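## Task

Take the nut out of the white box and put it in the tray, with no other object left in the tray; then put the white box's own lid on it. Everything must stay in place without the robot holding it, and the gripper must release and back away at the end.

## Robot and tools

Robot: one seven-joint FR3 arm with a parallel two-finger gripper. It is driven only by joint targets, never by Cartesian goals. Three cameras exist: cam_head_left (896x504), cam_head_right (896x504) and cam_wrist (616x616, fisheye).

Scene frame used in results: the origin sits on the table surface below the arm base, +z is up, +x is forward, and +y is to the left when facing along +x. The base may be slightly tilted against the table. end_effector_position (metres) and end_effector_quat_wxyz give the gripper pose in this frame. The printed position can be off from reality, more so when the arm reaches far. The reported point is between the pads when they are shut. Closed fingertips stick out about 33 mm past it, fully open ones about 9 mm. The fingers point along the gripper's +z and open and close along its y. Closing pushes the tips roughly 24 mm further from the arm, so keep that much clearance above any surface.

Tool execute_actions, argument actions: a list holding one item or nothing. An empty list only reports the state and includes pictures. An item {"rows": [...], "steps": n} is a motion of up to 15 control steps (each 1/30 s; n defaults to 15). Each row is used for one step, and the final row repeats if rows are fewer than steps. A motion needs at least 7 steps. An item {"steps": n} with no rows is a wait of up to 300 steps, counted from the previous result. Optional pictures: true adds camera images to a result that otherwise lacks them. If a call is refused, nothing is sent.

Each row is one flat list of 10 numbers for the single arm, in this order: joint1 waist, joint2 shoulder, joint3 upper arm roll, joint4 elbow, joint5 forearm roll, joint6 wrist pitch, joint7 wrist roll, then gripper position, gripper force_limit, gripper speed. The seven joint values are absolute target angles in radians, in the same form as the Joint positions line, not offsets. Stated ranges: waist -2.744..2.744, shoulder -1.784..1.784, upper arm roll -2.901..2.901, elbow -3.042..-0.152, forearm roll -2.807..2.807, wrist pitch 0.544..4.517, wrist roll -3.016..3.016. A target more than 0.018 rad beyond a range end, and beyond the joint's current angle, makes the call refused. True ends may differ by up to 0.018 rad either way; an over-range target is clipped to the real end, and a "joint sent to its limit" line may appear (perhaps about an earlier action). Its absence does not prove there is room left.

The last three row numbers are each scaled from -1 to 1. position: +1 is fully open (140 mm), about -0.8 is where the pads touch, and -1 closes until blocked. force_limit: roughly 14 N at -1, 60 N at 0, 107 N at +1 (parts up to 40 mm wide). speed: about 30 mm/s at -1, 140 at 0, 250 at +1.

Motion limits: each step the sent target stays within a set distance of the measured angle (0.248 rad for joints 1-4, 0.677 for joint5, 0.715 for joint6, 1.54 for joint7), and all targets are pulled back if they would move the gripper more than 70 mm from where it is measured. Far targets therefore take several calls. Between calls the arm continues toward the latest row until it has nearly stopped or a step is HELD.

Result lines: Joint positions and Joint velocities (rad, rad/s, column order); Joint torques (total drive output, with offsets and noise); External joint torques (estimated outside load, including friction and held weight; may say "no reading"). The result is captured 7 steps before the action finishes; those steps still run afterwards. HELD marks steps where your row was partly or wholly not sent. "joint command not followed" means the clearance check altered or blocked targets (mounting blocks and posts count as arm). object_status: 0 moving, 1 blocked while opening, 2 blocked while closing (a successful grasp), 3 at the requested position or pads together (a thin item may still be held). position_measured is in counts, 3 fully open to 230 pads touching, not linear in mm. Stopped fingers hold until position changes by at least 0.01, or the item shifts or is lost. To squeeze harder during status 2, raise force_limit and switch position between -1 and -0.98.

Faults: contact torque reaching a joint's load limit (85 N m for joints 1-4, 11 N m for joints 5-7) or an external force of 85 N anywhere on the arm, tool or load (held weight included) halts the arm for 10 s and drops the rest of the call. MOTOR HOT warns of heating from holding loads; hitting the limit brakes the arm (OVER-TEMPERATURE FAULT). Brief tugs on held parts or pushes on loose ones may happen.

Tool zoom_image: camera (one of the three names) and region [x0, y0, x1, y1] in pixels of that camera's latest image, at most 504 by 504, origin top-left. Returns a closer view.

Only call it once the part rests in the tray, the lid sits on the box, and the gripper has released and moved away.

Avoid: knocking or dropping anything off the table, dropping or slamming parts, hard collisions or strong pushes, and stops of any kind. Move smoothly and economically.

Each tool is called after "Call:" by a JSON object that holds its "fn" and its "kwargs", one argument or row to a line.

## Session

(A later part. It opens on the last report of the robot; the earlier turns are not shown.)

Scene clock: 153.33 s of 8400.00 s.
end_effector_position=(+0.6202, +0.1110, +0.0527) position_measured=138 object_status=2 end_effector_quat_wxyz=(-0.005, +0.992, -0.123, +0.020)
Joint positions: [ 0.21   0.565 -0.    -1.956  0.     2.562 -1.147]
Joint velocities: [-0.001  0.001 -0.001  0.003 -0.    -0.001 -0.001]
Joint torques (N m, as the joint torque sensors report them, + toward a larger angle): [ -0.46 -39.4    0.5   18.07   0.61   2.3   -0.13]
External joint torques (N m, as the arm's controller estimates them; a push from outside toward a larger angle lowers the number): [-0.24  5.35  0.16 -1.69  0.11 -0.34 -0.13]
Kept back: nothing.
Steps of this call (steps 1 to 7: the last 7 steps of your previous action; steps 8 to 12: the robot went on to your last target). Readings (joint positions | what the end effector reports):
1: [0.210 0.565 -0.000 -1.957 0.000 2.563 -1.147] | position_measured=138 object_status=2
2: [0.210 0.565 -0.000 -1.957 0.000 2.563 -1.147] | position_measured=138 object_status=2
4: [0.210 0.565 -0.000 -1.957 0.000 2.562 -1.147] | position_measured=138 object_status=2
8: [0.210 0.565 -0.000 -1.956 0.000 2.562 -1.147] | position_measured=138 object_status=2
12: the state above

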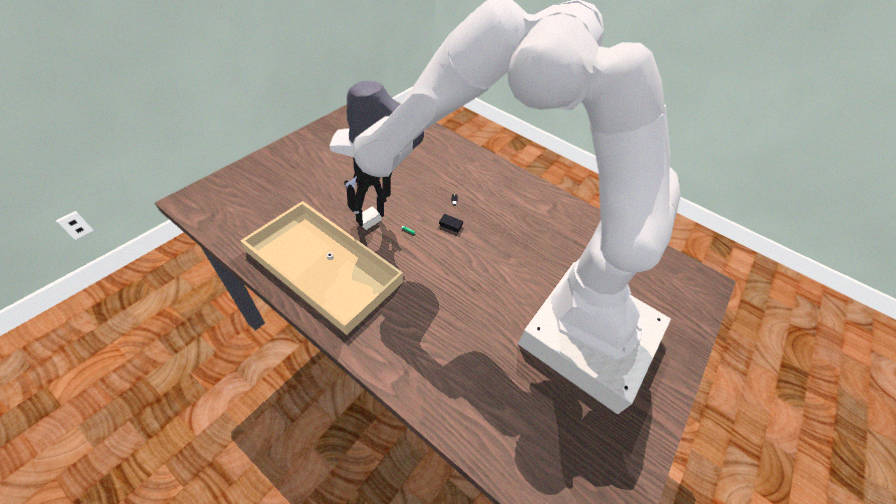

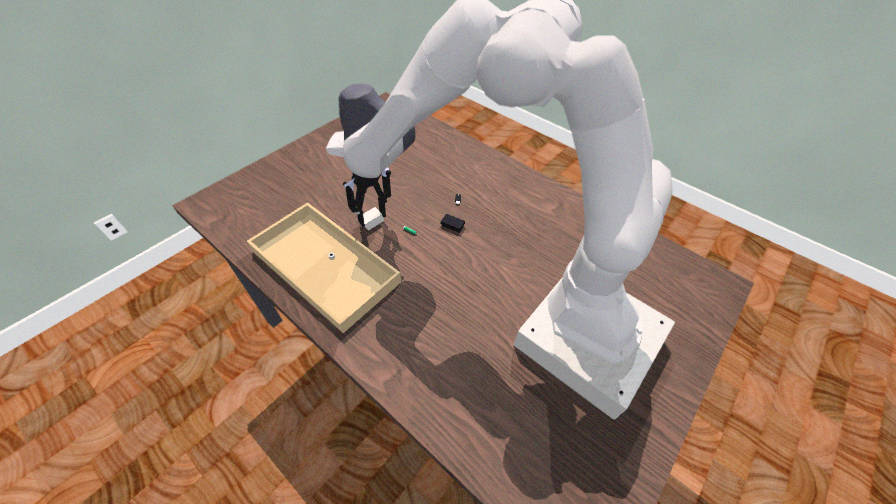

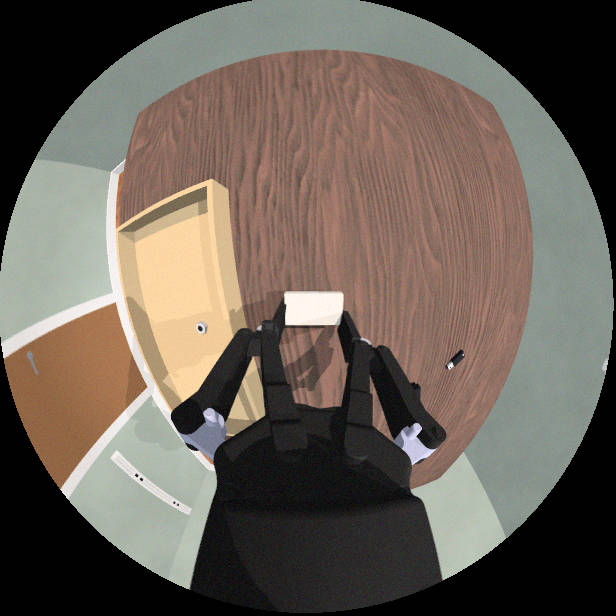

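Call:
{"fn": "execute_actions", "kwargs": {
  "actions": [
    {"rows":[[0.209,0.567,0,-1.959,0,2.56,-1.15,-1,0,-0.6],[0.209,0.566,0,-1.961,0,2.561,-1.15,-1,0,-0.6],[0.209,0.566,0,-1.961,0,2.561,-1.15,-1,0,-0.6],[0.209,0.565,0,-1.963,0,2.562,-1.15,-1,0,-0.6],[0.209,0.565,0,-1.963,0,2.562,-1.15,-1,0,-0.6],[0.209,0.564,0,-1.965,0,2.563,-1.15,-1,0,-0.6],[0.209,0.564,0,-1.965,0,2.563,-1.15,-1,0,-0.6],[0.209,0.563,0,-1.967,0,2.564,-1.15,-1,0,-0.6],[0.209,0.563,0,-1.967,0,2.564,-1.15,-1,0,-0.6],[0.209,0.562,0,-1.969,0,2.565,-1.15,-1,0,-0.6],[0.209,0.562,0,-1.969,0,2.565,-1.15,-1,0,-0.6],[0.209,0.561,0,-1.971,0,2.566,-1.15,-1,0,-0.6]],"steps":15}
  ]
}}

Call:
{"fn": "execute_actions", "kwargs": {
  "actions": [
    {"steps":12}
  ],
  "pictures": true
}}

Call:
{"fn": "zoom_image", "kwargs": {
  "camera": "cam_wrist",
  "region": [250,260,380,350]
}}

Scene clock: 154.30 s of 8400.00 s.
end_effector_position=(+0.6192, +0.1108, +0.0529) position_measured=138 object_status=2 end_effector_quat_wxyz=(-0.005, +0.992, -0.123, +0.020)
Joint positions: [ 0.21   0.563 -0.    -1.96   0.     2.563 -1.147]
Joint velocities: [-0.    -0.016 -0.    -0.03   0.001  0.015 -0.001]
Joint torques (N m, as the joint torque sensors report them, + toward a larger angle): [ -0.39 -42.71   0.19  16.35   0.47   2.54  -0.19]
External joint torques (N m, as the arm's controller estimates them; a push from outside toward a larger angle lowers the number): [-0.27  1.8  -0.24 -3.37 -0.03 -0.04 -0.19]
Steps of this call (steps 1 to 15: the robot went on to your last target; steps 16 to 21: nothing new was sent; steps 22 to 29: the first 8 steps of this action). Readings (joint positions | what the end effector reports):
22: [0.210 0.565 -0.000 -1.956 0.000 2.562 -1.147] | position_measured=138 object_status=2
23: [0.210 0.565 -0.000 -1.956 0.000 2.562 -1.147] | position_measured=138 object_status=2
25: [0.210 0.564 -0.000 -1.957 0.000 2.562 -1.147] | position_measured=138 object_status=2
29: the state above

Scene clock: 154.70 s of 8400.00 s.
end_effector_position=(+0.6180, +0.1106, +0.0529) position_measured=138 object_status=2 end_effector_quat_wxyz=(-0.005, +0.992, -0.123, +0.021)
Joint positions: [ 0.21   0.559 -0.    -1.966  0.     2.567 -1.147]
Joint velocities: [-0.001  0.001  0.002 -0.002  0.001  0.002 -0.001]
Joint torques (N m, as the joint torque sensors report them, + toward a larger angle): [ -0.29 -42.56  -0.21  15.37   0.55   2.58  -0.31]
External joint torques (N m, as the arm's controller estimates them; a push from outside toward a larger angle lowers the number): [-0.2   1.63 -0.66 -4.11  0.06 -0.02 -0.31]
Kept back: nothing.
Steps of this call (steps 1 to 7: the last 7 steps of your previous action; steps 8 to 12: the robot went on to your last target). Readings (joint positions | what the end effector reports):
1: [0.210 0.562 -0.000 -1.961 0.000 2.563 -1.147] | position_measured=138 object_status=2
2: [0.210 0.562 -0.000 -1.962 0.000 2.564 -1.147] | position_measured=138 object_status=2
4: [0.210 0.561 -0.000 -1.964 0.000 2.565 -1.147] | position_measured=138 object_status=2
8: [0.210 0.559 -0.000 -1.966 0.000 2.566 -1.147] | position_measured=138 object_status=2
12: the state above

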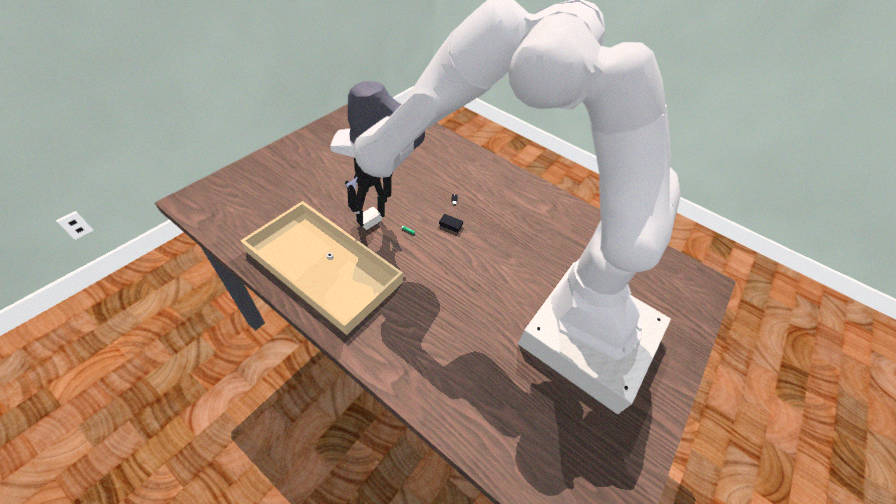

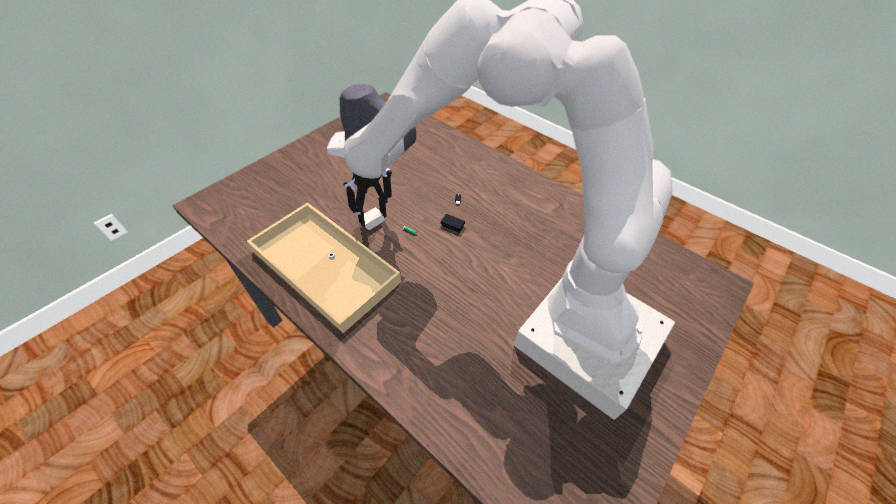

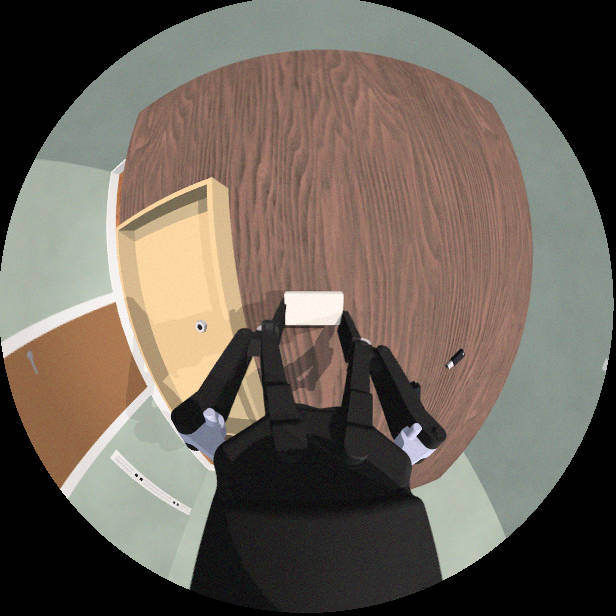

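Region (250, 260, 380, 350) of cam_wrist's 616x616 image, scaled by 3.877, with more detail than that image has; it fills the top 349 rows of this view, and the rest is white.

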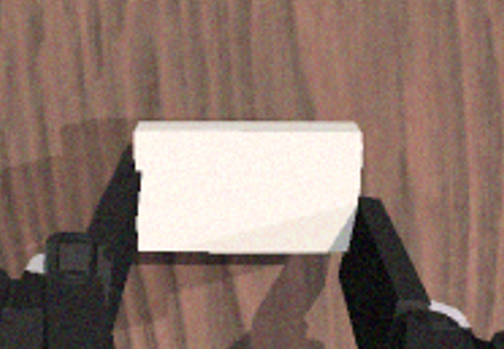

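Call:
{"fn": "execute_actions", "kwargs": {
  "actions": [
    {"rows":[[0.209,0.566,0,-1.971,0,2.566,-1.15,-1,0,-0.6],[0.209,0.57,0,-1.971,0,2.566,-1.15,-1,0,-0.6]],"steps":15}
  ]
}}

Call:
{"fn": "execute_actions", "kwargs": {
  "actions": [
    {"rows":[[0.206,0.57,0,-1.973,0,2.567,-1.15,-1,0,-0.6],[0.206,0.57,0,-1.973,0,2.567,-1.15,-1,0,-0.6],[0.205,0.57,0,-1.973,0,2.567,-1.15,-1,0,-0.6],[0.205,0.57,0,-1.973,0,2.567,-1.15,-1,0,-0.6],[0.204,0.57,0,-1.975,0,2.568,-1.15,-1,0,-0.6]],"steps":15}
  ]
}}

Call:
{"fn": "execute_actions", "kwargs": {
  "actions": [
    {"steps":10}
  ],
  "pictures": true
}}

Call:
{"fn": "zoom_image", "kwargs": {
  "camera": "cam_wrist",
  "region": [250,260,380,350]
}}

Scene clock: 155.50 s of 8400.00 s.
end_effector_position=(+0.6184, +0.1106, +0.0526) position_measured=138 object_status=2 end_effector_quat_wxyz=(-0.005, +0.992, -0.123, +0.021)
Joint positions: [ 0.21   0.56  -0.    -1.967  0.     2.569 -1.147]
Joint velocities: [-0.001  0.    -0.001 -0.     0.001  0.001 -0.001]
Joint torques (N m, as the joint torque sensors report them, + toward a larger angle): [  0.15 -37.65   0.36  15.74   0.5    2.27  -0.22]
External joint torques (N m, as the arm's controller estimates them; a push from outside toward a larger angle lowers the number): [ 0.28  6.87 -0.04 -3.9   0.01 -0.36 -0.22]
Steps of this call (steps 1 to 15: the robot went on to your last target; step 16: nothing new was sent; steps 17 to 24: the first 8 steps of this action). Readings (joint positions | what the end effector reports):
17: [0.210 0.559 -0.000 -1.967 0.000 2.567 -1.147] | position_measured=138 object_status=2
18: [0.210 0.560 -0.000 -1.967 0.000 2.568 -1.147] | position_measured=138 object_status=2
20: [0.210 0.560 -0.000 -1.967 0.000 2.569 -1.147] | position_measured=138 object_status=2
24: the state above

Scene clock: 156.00 s of 8400.00 s.
end_effector_position=(+0.6187, +0.1103, +0.0526) position_measured=138 object_status=2 end_effector_quat_wxyz=(-0.005, +0.992, -0.123, +0.022)
Joint positions: [ 0.209  0.56   0.    -1.967  0.     2.571 -1.147]
Joint velocities: [-0.003  0.001  0.002 -0.002  0.001  0.003 -0.   ]
Joint torques (N m, as the joint torque sensors report them, + toward a larger angle): [ -1.5  -37.72  -0.67  13.92   0.54   2.28  -0.21]
External joint torques (N m, as the arm's controller estimates them; a push from outside toward a larger angle lowers the number): [-1.34  6.67 -1.06 -5.67  0.04 -0.36 -0.21]
Steps of this call (steps 1 to 7: the last 7 steps of your previous action; steps 8 to 15: the first 8 steps of this action). Readings (joint positions | what the end effector reports):
8: [0.210 0.560 -0.000 -1.967 0.000 2.569 -1.147] | position_measured=138 object_status=2
9: [0.210 0.560 -0.000 -1.967 0.000 2.570 -1.147] | position_measured=138 object_status=2
11: [0.210 0.560 -0.000 -1.967 0.000 2.570 -1.147] | position_measured=138 object_status=2
15: the state above

Scene clock: 156.33 s of 8400.00 s.
end_effector_position=(+0.6188, +0.1103, +0.0526) position_measured=138 object_status=2 end_effector_quat_wxyz=(-0.005, +0.992, -0.123, +0.022)
Joint positions: [ 0.209  0.56   0.001 -1.967  0.     2.571 -1.147]
Joint velocities: [-0.001 -0.001 -0.001  0.001  0.001 -0.001 -0.001]
Joint torques (N m, as the joint torque sensors report them, + toward a larger angle): [ -2.32 -37.22   0.06  13.44   0.42   2.27  -0.23]
External joint torques (N m, as the arm's controller estimates them; a push from outside toward a larger angle lowers the number): [-2.    7.3  -0.2  -6.25 -0.08 -0.38 -0.23]
Kept back: nothing.
Steps of this call (steps 1 to 7: the last 7 steps of your previous action; steps 8 to 10: the robot went on to your last target). Readings (joint positions | what the end effector reports):
1: [0.209 0.560 0.000 -1.967 0.000 2.571 -1.147] | position_measured=138 object_status=2
2: [0.209 0.560 0.001 -1.967 0.000 2.571 -1.147] | position_measured=138 object_status=2
4: [0.209 0.560 0.001 -1.967 0.000 2.571 -1.147] | position_measured=138 object_status=2
8: [0.209 0.560 0.001 -1.967 0.000 2.571 -1.147] | position_measured=138 object_status=2
10: the state above

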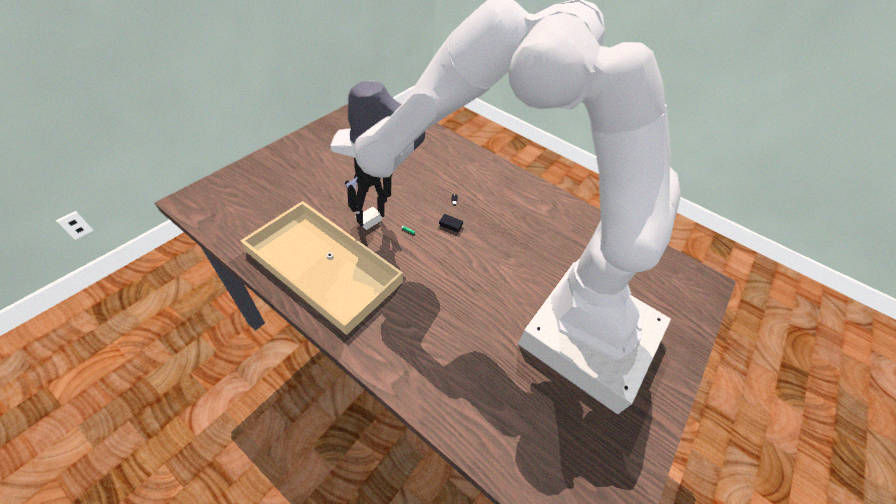

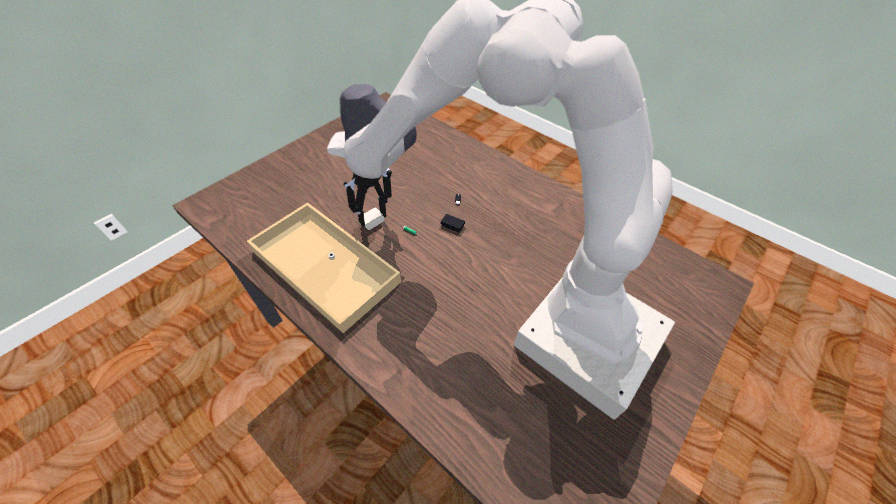

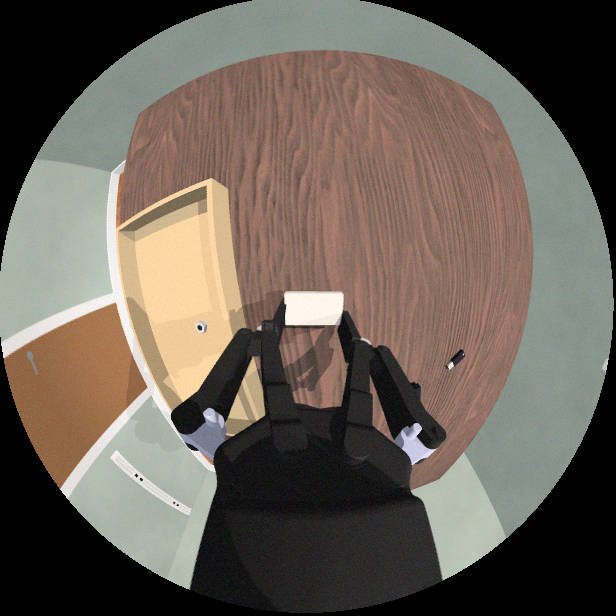

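Region (250, 260, 380, 350) of cam_wrist's 616x616 image, scaled by 3.877, with more detail than that image has; it fills the top 349 rows of this view, and the rest is white.

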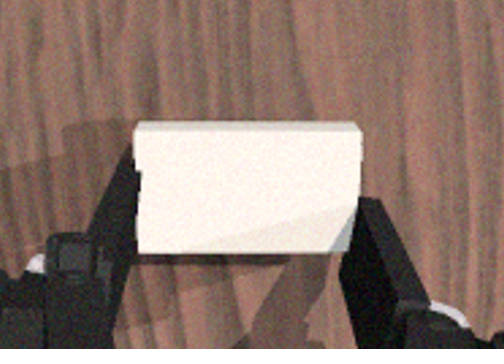

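Call:
{"fn": "execute_actions", "kwargs": {
  "actions": [
    {"rows":[[0.211,0.556,0,-1.969,0,2.566,-1.15,-1,0,-0.6],[0.211,0.556,0,-1.969,0,2.566,-1.15,-1,0,-0.6],[0.211,0.556,0,-1.969,0,2.566,-1.15,-1,0,-0.6],[0.211,0.552,0,-1.969,0,2.566,-1.15,-1,0,-0.6]],"steps":15}
  ]
}}

Call:
{"fn": "execute_actions", "kwargs": {
  "actions": [
    {"steps":15}
  ],
  "pictures": true
}}

Call:
{"fn": "zoom_image", "kwargs": {
  "camera": "cam_wrist",
  "region": [270,270,360,340]
}}

Call:
{"fn": "zoom_image", "kwargs": {
  "camera": "cam_head_left",
  "region": [348,195,398,240]
}}

Scene clock: 157.57 s of 8400.00 s.
end_effector_position=(+0.6202, +0.1107, +0.0562) position_measured=138 object_status=2 end_effector_quat_wxyz=(-0.006, +0.992, -0.123, +0.024)
Joint positions: [ 0.209  0.554  0.001 -1.967  0.     2.569 -1.147]
Joint velocities: [-0.    -0.013  0.    -0.    -0.    -0.002  0.   ]
Joint torques (N m, as the joint torque sensors report them, + toward a larger angle): [  1.95 -44.93  -0.05  17.1    0.6    2.23  -0.13]
External joint torques (N m, as the arm's controller estimates them; a push from outside toward a larger angle lowers the number): [ 2.01 -0.94 -0.53 -2.42  0.11 -0.38 -0.13]
Steps of this call (steps 1 to 15: the robot went on to your last target; steps 16 to 29: nothing new was sent; steps 30 to 37: the first 8 steps of this action). Readings (joint positions | what the end effector reports):
30: [0.209 0.559 0.001 -1.967 0.000 2.571 -1.147] | position_measured=138 object_status=2
31: [0.209 0.558 0.001 -1.967 0.000 2.571 -1.147] | position_measured=138 object_status=2
33: [0.209 0.557 0.001 -1.967 0.000 2.570 -1.147] | position_measured=138 object_status=2
37: the state above

Scene clock: 158.07 s of 8400.00 s.
end_effector_position=(+0.6201, +0.1107, +0.0564) position_measured=138 object_status=2 end_effector_quat_wxyz=(-0.006, +0.992, -0.123, +0.024)
Joint positions: [ 0.209  0.553  0.001 -1.967  0.     2.568 -1.147]
Joint velocities: [0.001 0.    0.001 0.001 0.    0.    0.001]
Joint torques (N m, as the joint torque sensors report them, + toward a larger angle): [  2.12 -44.36  -0.64  17.66   0.52   2.35  -0.19]
External joint torques (N m, as the arm's controller estimates them; a push from outside toward a larger angle lowers the number): [ 2.02  0.04 -1.26 -2.08  0.03 -0.3  -0.19]
Kept back: nothing.
Steps of this call (steps 1 to 7: the last 7 steps of your previous action; steps 8 to 15: the robot went on to your last target). Readings (joint positions | what the end effector reports):
1: [0.209 0.554 0.001 -1.967 0.000 2.569 -1.147] | position_measured=138 object_status=2
2: [0.209 0.553 0.001 -1.967 0.000 2.569 -1.147] | position_measured=138 object_status=2
4: [0.209 0.553 0.001 -1.967 0.000 2.569 -1.147] | position_measured=138 object_status=2
8: [0.209 0.553 0.001 -1.967 0.000 2.569 -1.147] | position_measured=138 object_status=2
15: the state above
The arm was judged still, so your last target was given up. Only a new action makes it travel on or press farther. Fingers that are still opening or closing keep moving.

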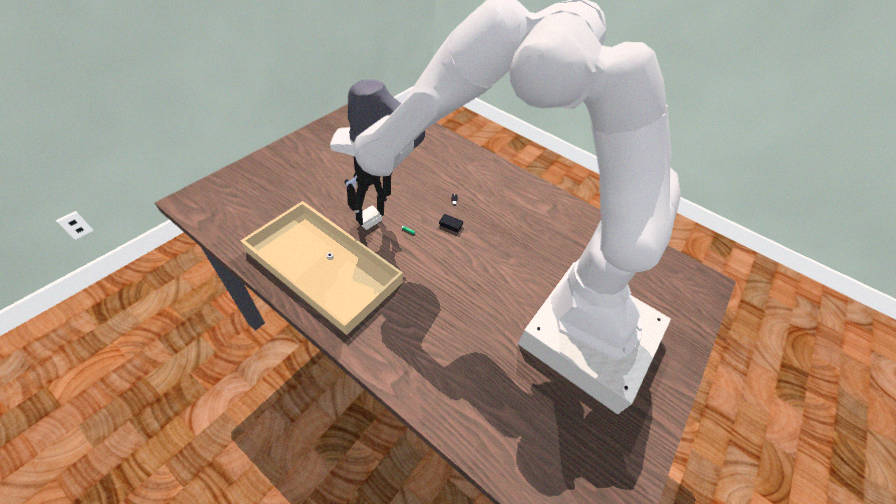

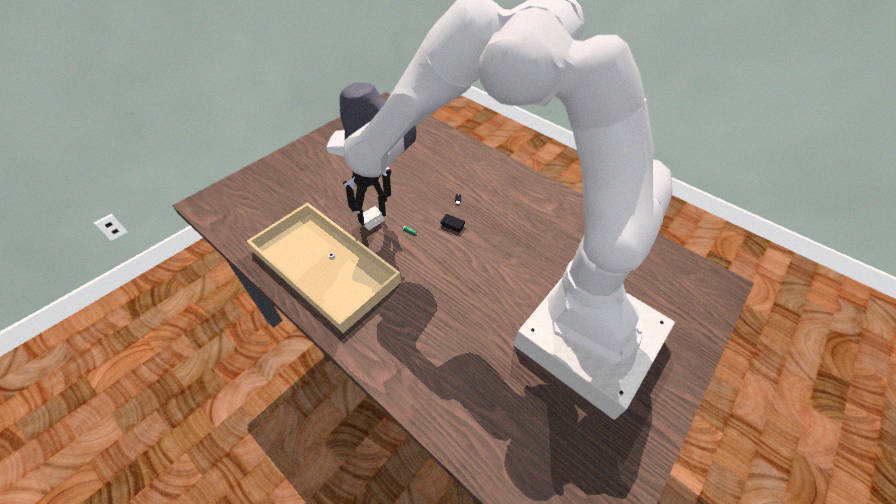

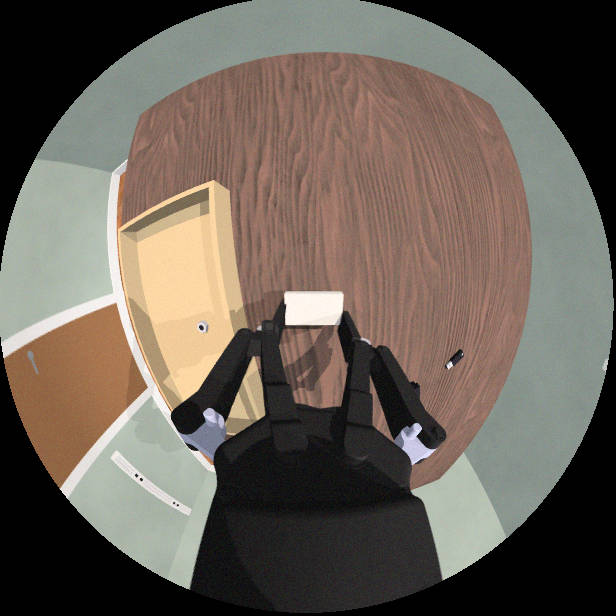

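Region (270, 270, 360, 340) of cam_wrist's 616x616 image, scaled by 5.600, with more detail than that image has.

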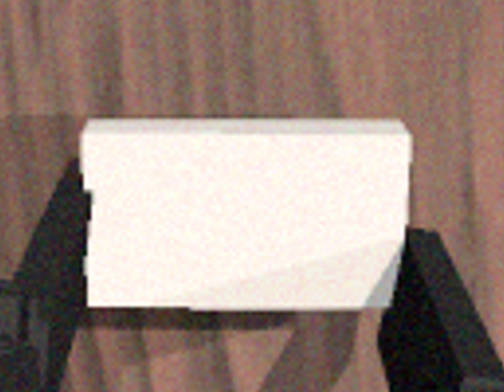

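Region (348, 195, 398, 240) of cam_head_left's 896x504 image, scaled by 10.080, with more detail than that image has; it fills the top 454 rows of this view, and the rest is white.

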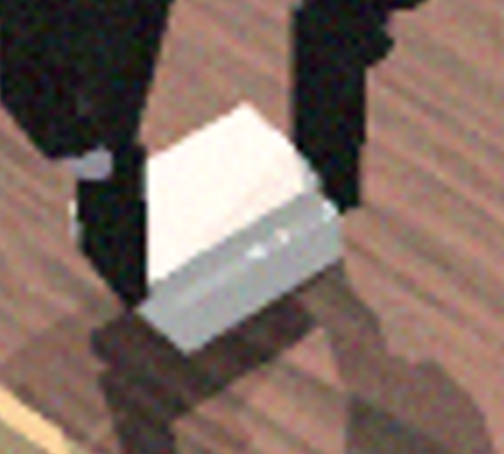

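Call:
{"fn": "execute_actions", "kwargs": {
  "actions": [
    {"rows":[[0.211,0.547,0,-1.977,0,2.572,-1.128,-1,0,-0.6]],"steps":15}
  ]
}}

Call:
{"fn": "execute_actions", "kwargs": {
  "actions": [
    {"steps":20}
  ],
  "pictures": true
}}

Call:
{"fn": "zoom_image", "kwargs": {
  "camera": "cam_wrist",
  "region": [270,270,360,340]
}}

Call:
{"fn": "zoom_image", "kwargs": {
  "camera": "cam_head_left",
  "region": [348,195,398,240]
}}

Scene clock: 158.70 s of 8400.00 s.
end_effector_position=(+0.6177, +0.1102, +0.0565) position_measured=138 object_status=2 end_effector_quat_wxyz=(-0.006, +0.992, -0.128, +0.023)
Joint positions: [ 0.209  0.549  0.001 -1.975  0.     2.569 -1.138]
Joint velocities: [-0.    -0.002  0.    -0.003 -0.     0.001  0.023]
Joint torques (N m, as the joint torque sensors report them, + toward a larger angle): [  2.11 -45.32  -0.37  16.24   0.51   3.03   0.12]
External joint torques (N m, as the arm's controller estimates them; a push from outside toward a larger angle lowers the number): [ 2.25 -0.94 -0.78 -3.53  0.02  0.38  0.12]
Steps of this call (steps 1 to 11: nothing new was sent; steps 12 to 19: the first 8 steps of this action). Readings (joint positions | what the end effector reports):
12: [0.209 0.552 0.001 -1.969 0.000 2.569 -1.146] | position_measured=138 object_status=2
13: [0.209 0.551 0.001 -1.971 0.000 2.569 -1.144] | position_measured=138 object_status=2
15: [0.209 0.550 0.001 -1.973 0.000 2.569 -1.142] | position_measured=138 object_status=2
19: the state above

Scene clock: 159.37 s of 8400.00 s.
end_effector_position=(+0.6177, +0.1102, +0.0565) position_measured=138 object_status=2 end_effector_quat_wxyz=(-0.006, +0.991, -0.131, +0.023)
Joint positions: [ 0.209  0.549  0.001 -1.975  0.     2.569 -1.132]
Joint velocities: [-0.002 -0.001  0.002 -0.001 -0.001  0.     0.005]
Joint torques (N m, as the joint torque sensors report them, + toward a larger angle): [  1.91 -44.95  -0.75  17.24   0.62   3.09   0.17]
External joint torques (N m, as the arm's controller estimates them; a push from outside toward a larger angle lowers the number): [ 2.16 -0.61 -1.08 -2.48  0.12  0.45  0.17]
Kept back: nothing.
Steps of this call (steps 1 to 7: the last 7 steps of your previous action; steps 8 to 15: the robot went on to your last target; steps 16 to 20: nothing new was sent). Readings (joint positions | what the end effector reports):
1: [0.209 0.549 0.001 -1.975 0.000 2.569 -1.137] | position_measured=138 object_status=2
2: [0.209 0.549 0.001 -1.975 0.000 2.569 -1.137] | position_measured=138 object_status=2
4: [0.209 0.549 0.001 -1.975 0.000 2.569 -1.136] | position_measured=138 object_status=2
8: [0.209 0.549 0.001 -1.975 0.000 2.569 -1.134] | position_measured=138 object_status=2
20: the state above
The arm was judged still, so your last target was given up. Only a new action makes it travel on or press farther. Fingers that are still opening or closing keep moving.

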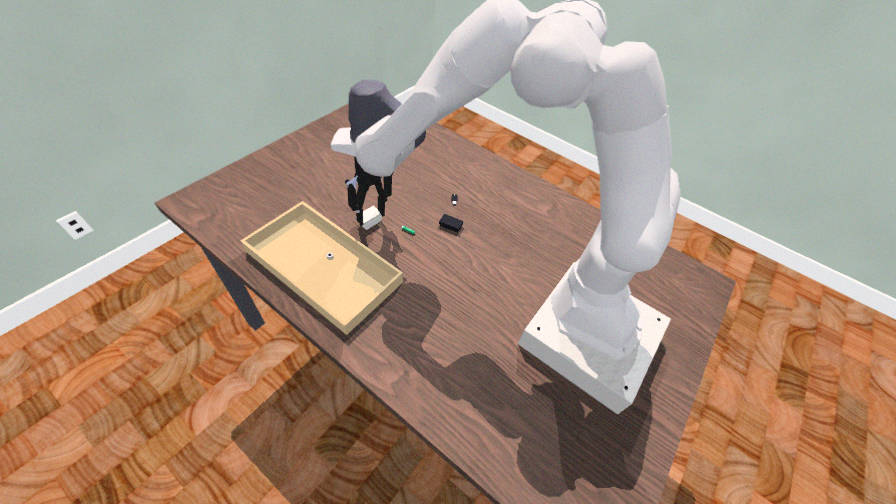

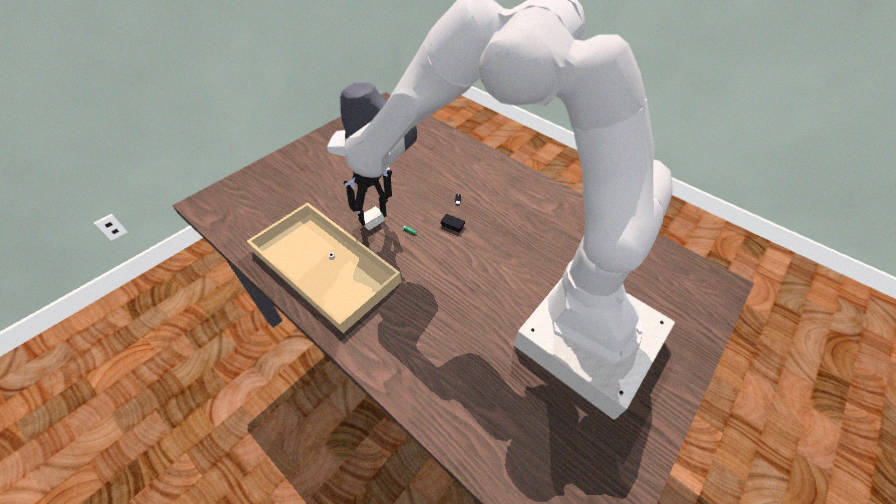

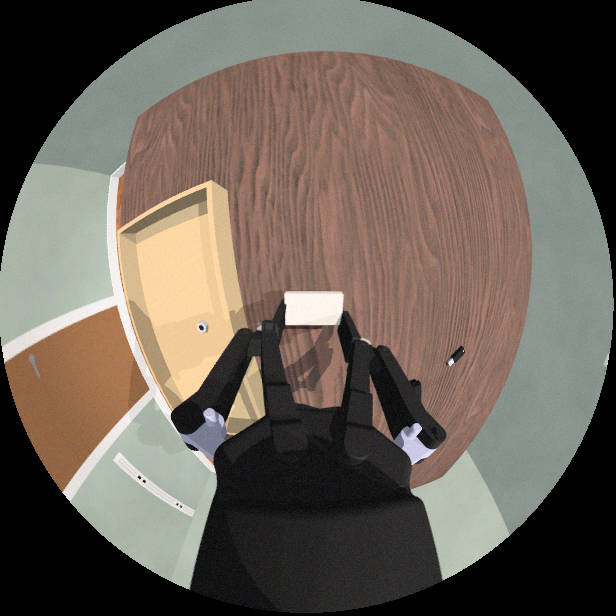

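Region (270, 270, 360, 340) of cam_wrist's 616x616 image, scaled by 5.600, with more detail than that image has.

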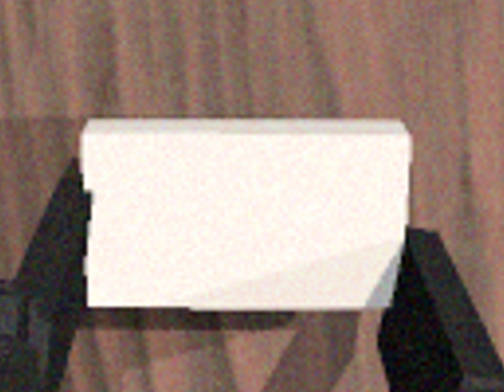

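Region (348, 195, 398, 240) of cam_head_left's 896x504 image, scaled by 10.080, with more detail than that image has; it fills the top 454 rows of this view, and the rest is white.

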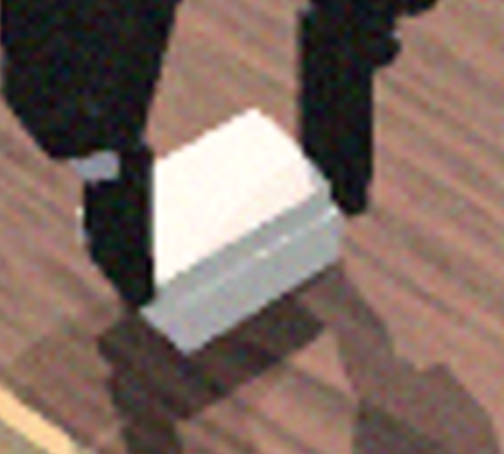

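Call:
{"fn": "execute_actions", "kwargs": {
  "actions": [
    {"rows":[[0.213,0.548,0,-1.976,0,2.57,-1.128,-1,0,-0.6],[0.213,0.548,0,-1.976,0,2.57,-1.128,-1,0,-0.6],[0.213,0.548,0,-1.976,0,2.57,-1.128,-1,0,-0.6],[0.213,0.548,0,-1.976,0,2.57,-1.128,-1,0,-0.6],[0.213,0.548,0,-1.976,0,2.57,-1.128,-1,0,-0.6],[0.213,0.553,0,-1.975,0,2.57,-1.128,-1,0,-0.6],[0.213,0.553,0,-1.975,0,2.57,-1.128,-1,0,-0.6],[0.213,0.553,0,-1.975,0,2.57,-1.128,-1,0,-0.6],[0.213,0.558,0,-1.974,0,2.57,-1.128,-1,0,-0.6],[0.213,0.558,0,-1.974,0,2.57,-1.128,-1,0,-0.6],[0.213,0.558,0,-1.974,0,2.57,-1.128,-1,0,-0.6],[0.213,0.563,0,-1.973,0,2.57,-1.128,-1,0,-0.6]],"steps":15}
  ]
}}

Call:
{"fn": "execute_actions", "kwargs": {
  "actions": [
    {"steps":15}
  ],
  "pictures": true
}}

Call:
{"fn": "zoom_image", "kwargs": {
  "camera": "cam_head_left",
  "region": [348,195,398,240]
}}

Scene clock: 160.17 s of 8400.00 s.
end_effector_position=(+0.6170, +0.1111, +0.0556) position_measured=138 object_status=2 end_effector_quat_wxyz=(-0.006, +0.991, -0.130, +0.022)
Joint positions: [ 0.21   0.55   0.001 -1.975  0.     2.57  -1.131]
Joint velocities: [ 0.001  0.02  -0.001  0.001 -0.001 -0.001  0.   ]
Joint torques (N m, as the joint torque sensors report them, + toward a larger angle): [  1.65 -42.35   0.36  18.38   0.55   2.84   0.05]
External joint torques (N m, as the arm's controller estimates them; a push from outside toward a larger angle lowers the number): [ 1.83  2.3   0.   -1.41  0.05  0.18  0.05]
Steps of this call (steps 1 to 16: nothing new was sent; steps 17 to 24: the first 8 steps of this action). Readings (joint positions | what the end effector reports):
17: [0.209 0.549 0.001 -1.975 0.000 2.570 -1.131] | position_measured=138 object_status=2
18: [0.209 0.549 0.001 -1.975 0.000 2.570 -1.131] | position_measured=138 object_status=2
20: [0.210 0.549 0.001 -1.975 0.000 2.570 -1.131] | position_measured=138 object_status=2
24: the state above

Scene clock: 160.67 s of 8400.00 s.
end_effector_position=(+0.6162, +0.1107, +0.0527) position_measured=138 object_status=2 end_effector_quat_wxyz=(-0.005, +0.991, -0.131, +0.020)
Joint positions: [ 0.21   0.556  0.    -1.973  0.     2.57  -1.131]
Joint velocities: [-0.     0.001 -0.     0.     0.    -0.     0.001]
Joint torques (N m, as the joint torque sensors report them, + toward a larger angle): [  2.35 -39.43   0.39  18.1    0.64   2.75   0.08]
External joint torques (N m, as the arm's controller estimates them; a push from outside toward a larger angle lowers the number): [ 2.57  4.72  0.06 -1.39  0.15  0.14  0.08]
Kept back: nothing.
Steps of this call (steps 1 to 7: the last 7 steps of your previous action; steps 8 to 15: the robot went on to your last target). Readings (joint positions | what the end effector reports):
1: [0.210 0.551 0.001 -1.975 0.000 2.570 -1.131] | position_measured=138 object_status=2
2: [0.210 0.553 0.001 -1.975 0.000 2.570 -1.131] | position_measured=138 object_status=2
4: [0.210 0.555 0.001 -1.975 0.000 2.570 -1.131] | position_measured=138 object_status=2
8: [0.210 0.556 0.000 -1.973 0.000 2.570 -1.131] | position_measured=138 object_status=2
15: the state above
The arm was judged still, so your last target was given up. Only a new action makes it travel on or press farther. Fingers that are still opening or closing keep moving.

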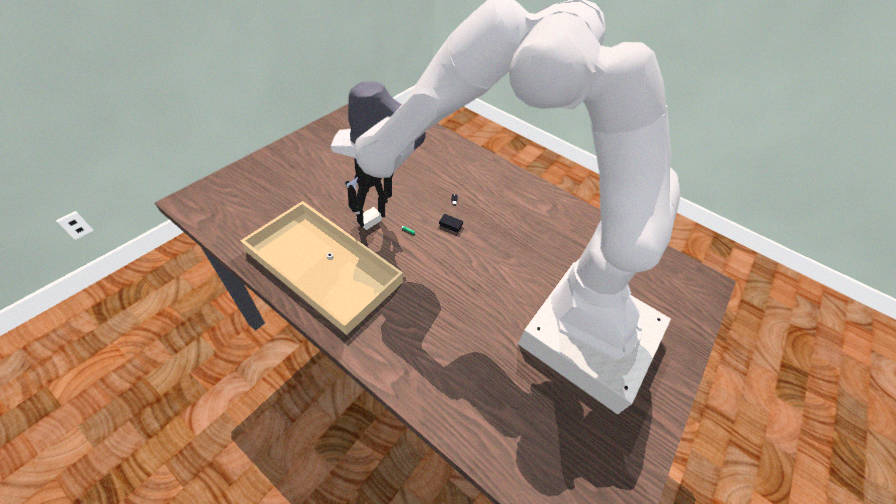

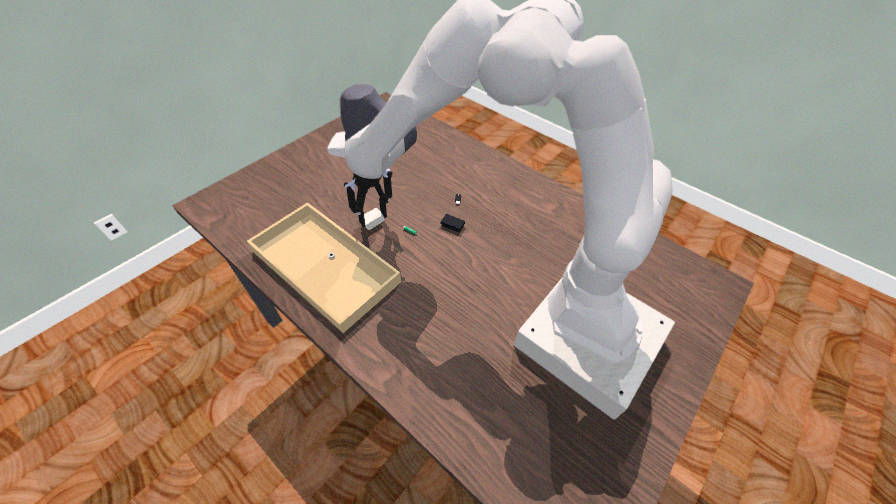

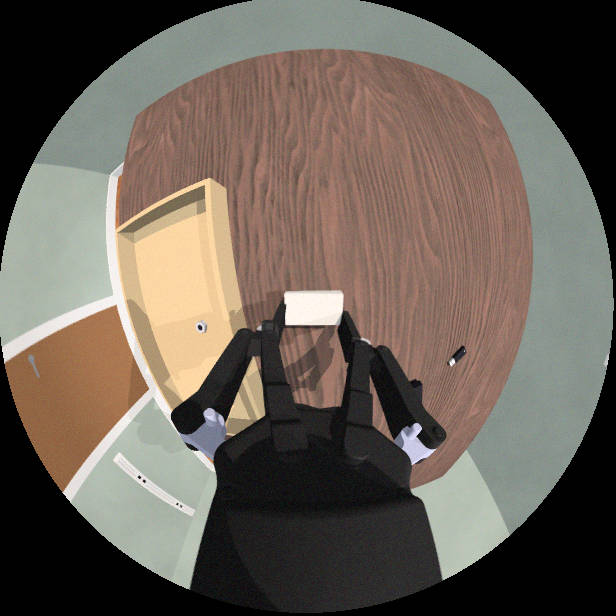

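Region (348, 195, 398, 240) of cam_head_left's 896x504 image, scaled by 10.080, with more detail than that image has; it fills the top 454 rows of this view, and the rest is white.

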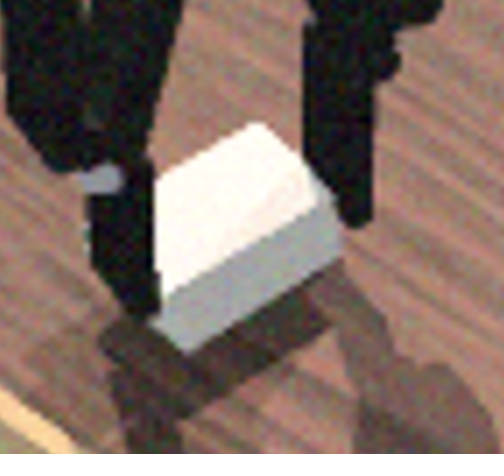

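Call:
{"fn": "execute_actions", "kwargs": {
  "actions": [
    {"rows":[[0.213,0.556,0,-1.973,0,2.57,-1.128,-0.2,0,-0.8]],"steps":15}
  ]
}}

Call:
{"fn": "execute_actions", "kwargs": {
  "actions": [
    {"rows":[[0.213,0.556,0,-1.973,0,2.57,-1.128,0.2,0,-0.5]],"steps":15}
  ]
}}

Call:
{"fn": "execute_actions", "kwargs": {
  "actions": [
    {"steps":12}
  ],
  "pictures": true
}}

Call:
{"fn": "zoom_image", "kwargs": {
  "camera": "cam_head_left",
  "region": [348,195,398,240]
}}

Call:
{"fn": "zoom_image", "kwargs": {
  "camera": "cam_wrist",
  "region": [250,260,380,350]
}}

Scene clock: 161.37 s of 8400.00 s.
end_effector_position=(+0.6164, +0.1108, +0.0530) position_measured=138 object_status=2 end_effector_quat_wxyz=(-0.005, +0.991, -0.131, +0.021)
Joint positions: [ 0.21   0.556  0.    -1.973  0.     2.57  -1.13 ]
Joint velocities: [ 0.001  0.001  0.     0.     0.001 -0.     0.   ]
Joint torques (N m, as the joint torque sensors report them, + toward a larger angle): [  1.94 -43.42   0.12  17.93   0.54   2.72   0.05]
External joint torques (N m, as the arm's controller estimates them; a push from outside toward a larger angle lowers the number): [ 1.84  0.91 -0.48 -1.66  0.05  0.1   0.06]
Steps of this call (steps 1 to 13: nothing new was sent; steps 14 to 21: the first 8 steps of this action). Readings (joint positions | what the end effector reports):
14: [0.210 0.556 0.000 -1.973 0.000 2.570 -1.130] | position_measured=138 object_status=0
15: [0.210 0.556 0.000 -1.973 0.000 2.570 -1.130] | position_measured=138 object_status=0
17: [0.210 0.556 0.000 -1.973 0.000 2.570 -1.130] | position_measured=138 object_status=0
21: the state above

Scene clock: 161.87 s of 8400.00 s.
end_effector_position=(+0.6163, +0.1108, +0.0530) position_measured=107 object_status=0 end_effector_quat_wxyz=(-0.005, +0.991, -0.131, +0.021)
Joint positions: [ 0.21   0.556  0.    -1.973  0.     2.57  -1.13 ]
Joint velocities: [-0.     0.001  0.001  0.001  0.001 -0.     0.   ]
Joint torques (N m, as the joint torque sensors report them, + toward a larger angle): [  2.15 -43.57   0.52  19.01   0.57   2.76  -0.02]
External joint torques (N m, as the arm's controller estimates them; a push from outside toward a larger angle lowers the number): [ 2.32  0.67  0.14 -0.56  0.08  0.14 -0.02]
Steps of this call (steps 1 to 7: the last 7 steps of your previous action; steps 8 to 15: the first 8 steps of this action). Readings (joint positions | what the end effector reports):
8: [0.210 0.556 0.000 -1.973 0.000 2.570 -1.130] | position_measured=138 object_status=0
9: [0.210 0.556 0.000 -1.973 0.000 2.570 -1.130] | position_measured=138 object_status=0
11: [0.210 0.556 0.000 -1.973 0.000 2.570 -1.130] | position_measured=125 object_status=0
15: the state above

Scene clock: 162.27 s of 8400.00 s.
end_effector_position=(+0.6163, +0.1108, +0.0530) position_measured=104 object_status=3 end_effector_quat_wxyz=(-0.005, +0.991, -0.131, +0.021)
Joint positions: [ 0.21   0.556  0.    -1.973  0.     2.57  -1.13 ]
Joint velocities: [ 0.002 -0.001 -0.     0.002 -0.001  0.     0.001]
Joint torques (N m, as the joint torque sensors report them, + toward a larger angle): [  2.31 -43.81   0.21  18.18   0.51   2.77   0.1 ]
External joint torques (N m, as the arm's controller estimates them; a push from outside toward a larger angle lowers the number): [ 2.29  0.66 -0.33 -1.53  0.03  0.13  0.1 ]
Kept back: nothing.
Steps of this call (steps 1 to 7: the last 7 steps of your previous action; steps 8 to 12: the robot went on to your last target). Readings (joint positions | what the end effector reports):
1: [0.210 0.556 0.000 -1.973 0.000 2.570 -1.130] | position_measured=104 object_status=0
2: [0.210 0.556 0.000 -1.973 0.000 2.570 -1.130] | position_measured=104 object_status=0
4: [0.210 0.556 0.000 -1.973 0.000 2.570 -1.130] | position_measured=104 object_status=0
8: [0.210 0.556 0.000 -1.973 0.000 2.570 -1.130] | position_measured=104 object_status=3
12: the state above

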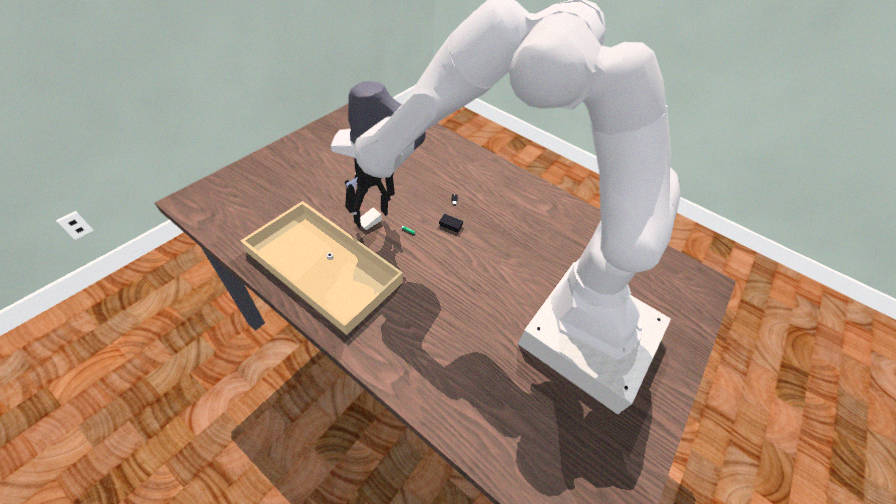

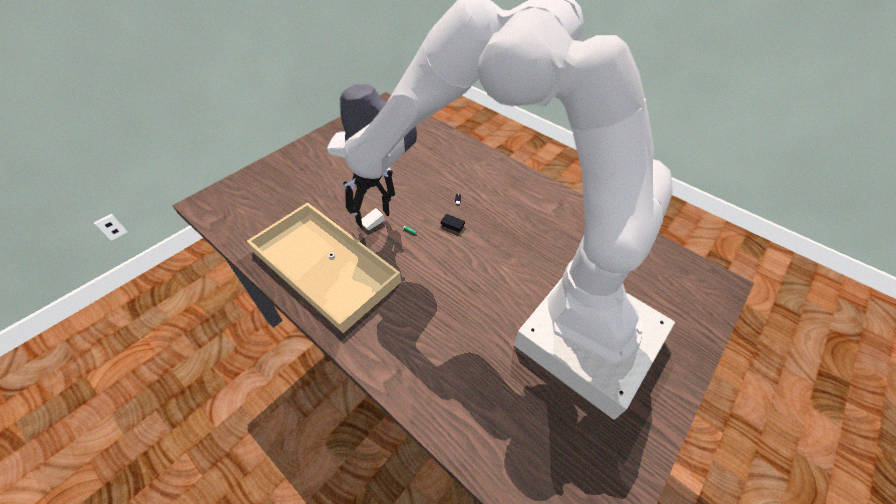

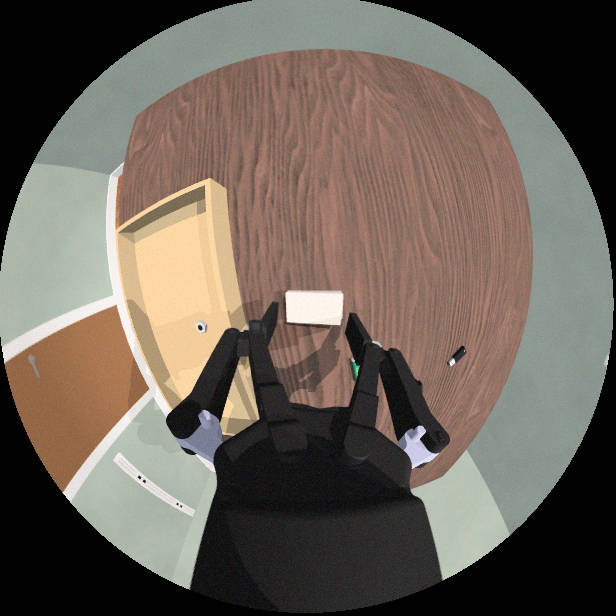

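Region (348, 195, 398, 240) of cam_head_left's 896x504 image, scaled by 10.080, with more detail than that image has; it fills the top 454 rows of this view, and the rest is white.

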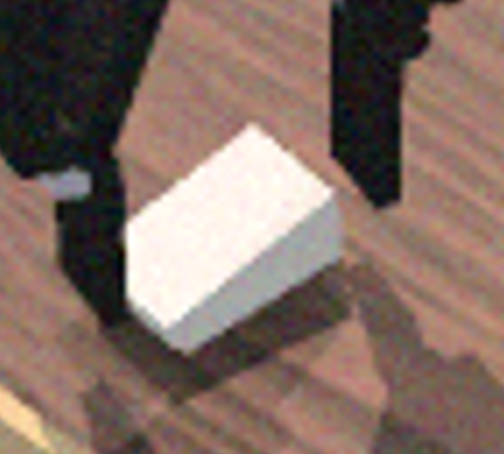

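Region (250, 260, 380, 350) of cam_wrist's 616x616 image, scaled by 3.877, with more detail than that image has; it fills the top 349 rows of this view, and the rest is white.

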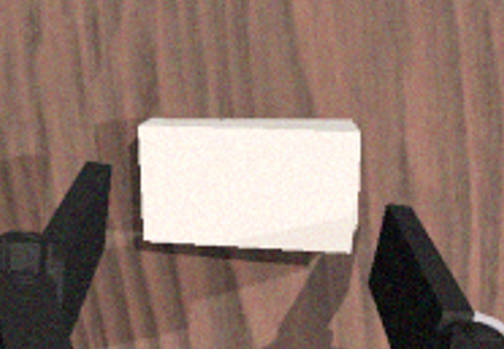

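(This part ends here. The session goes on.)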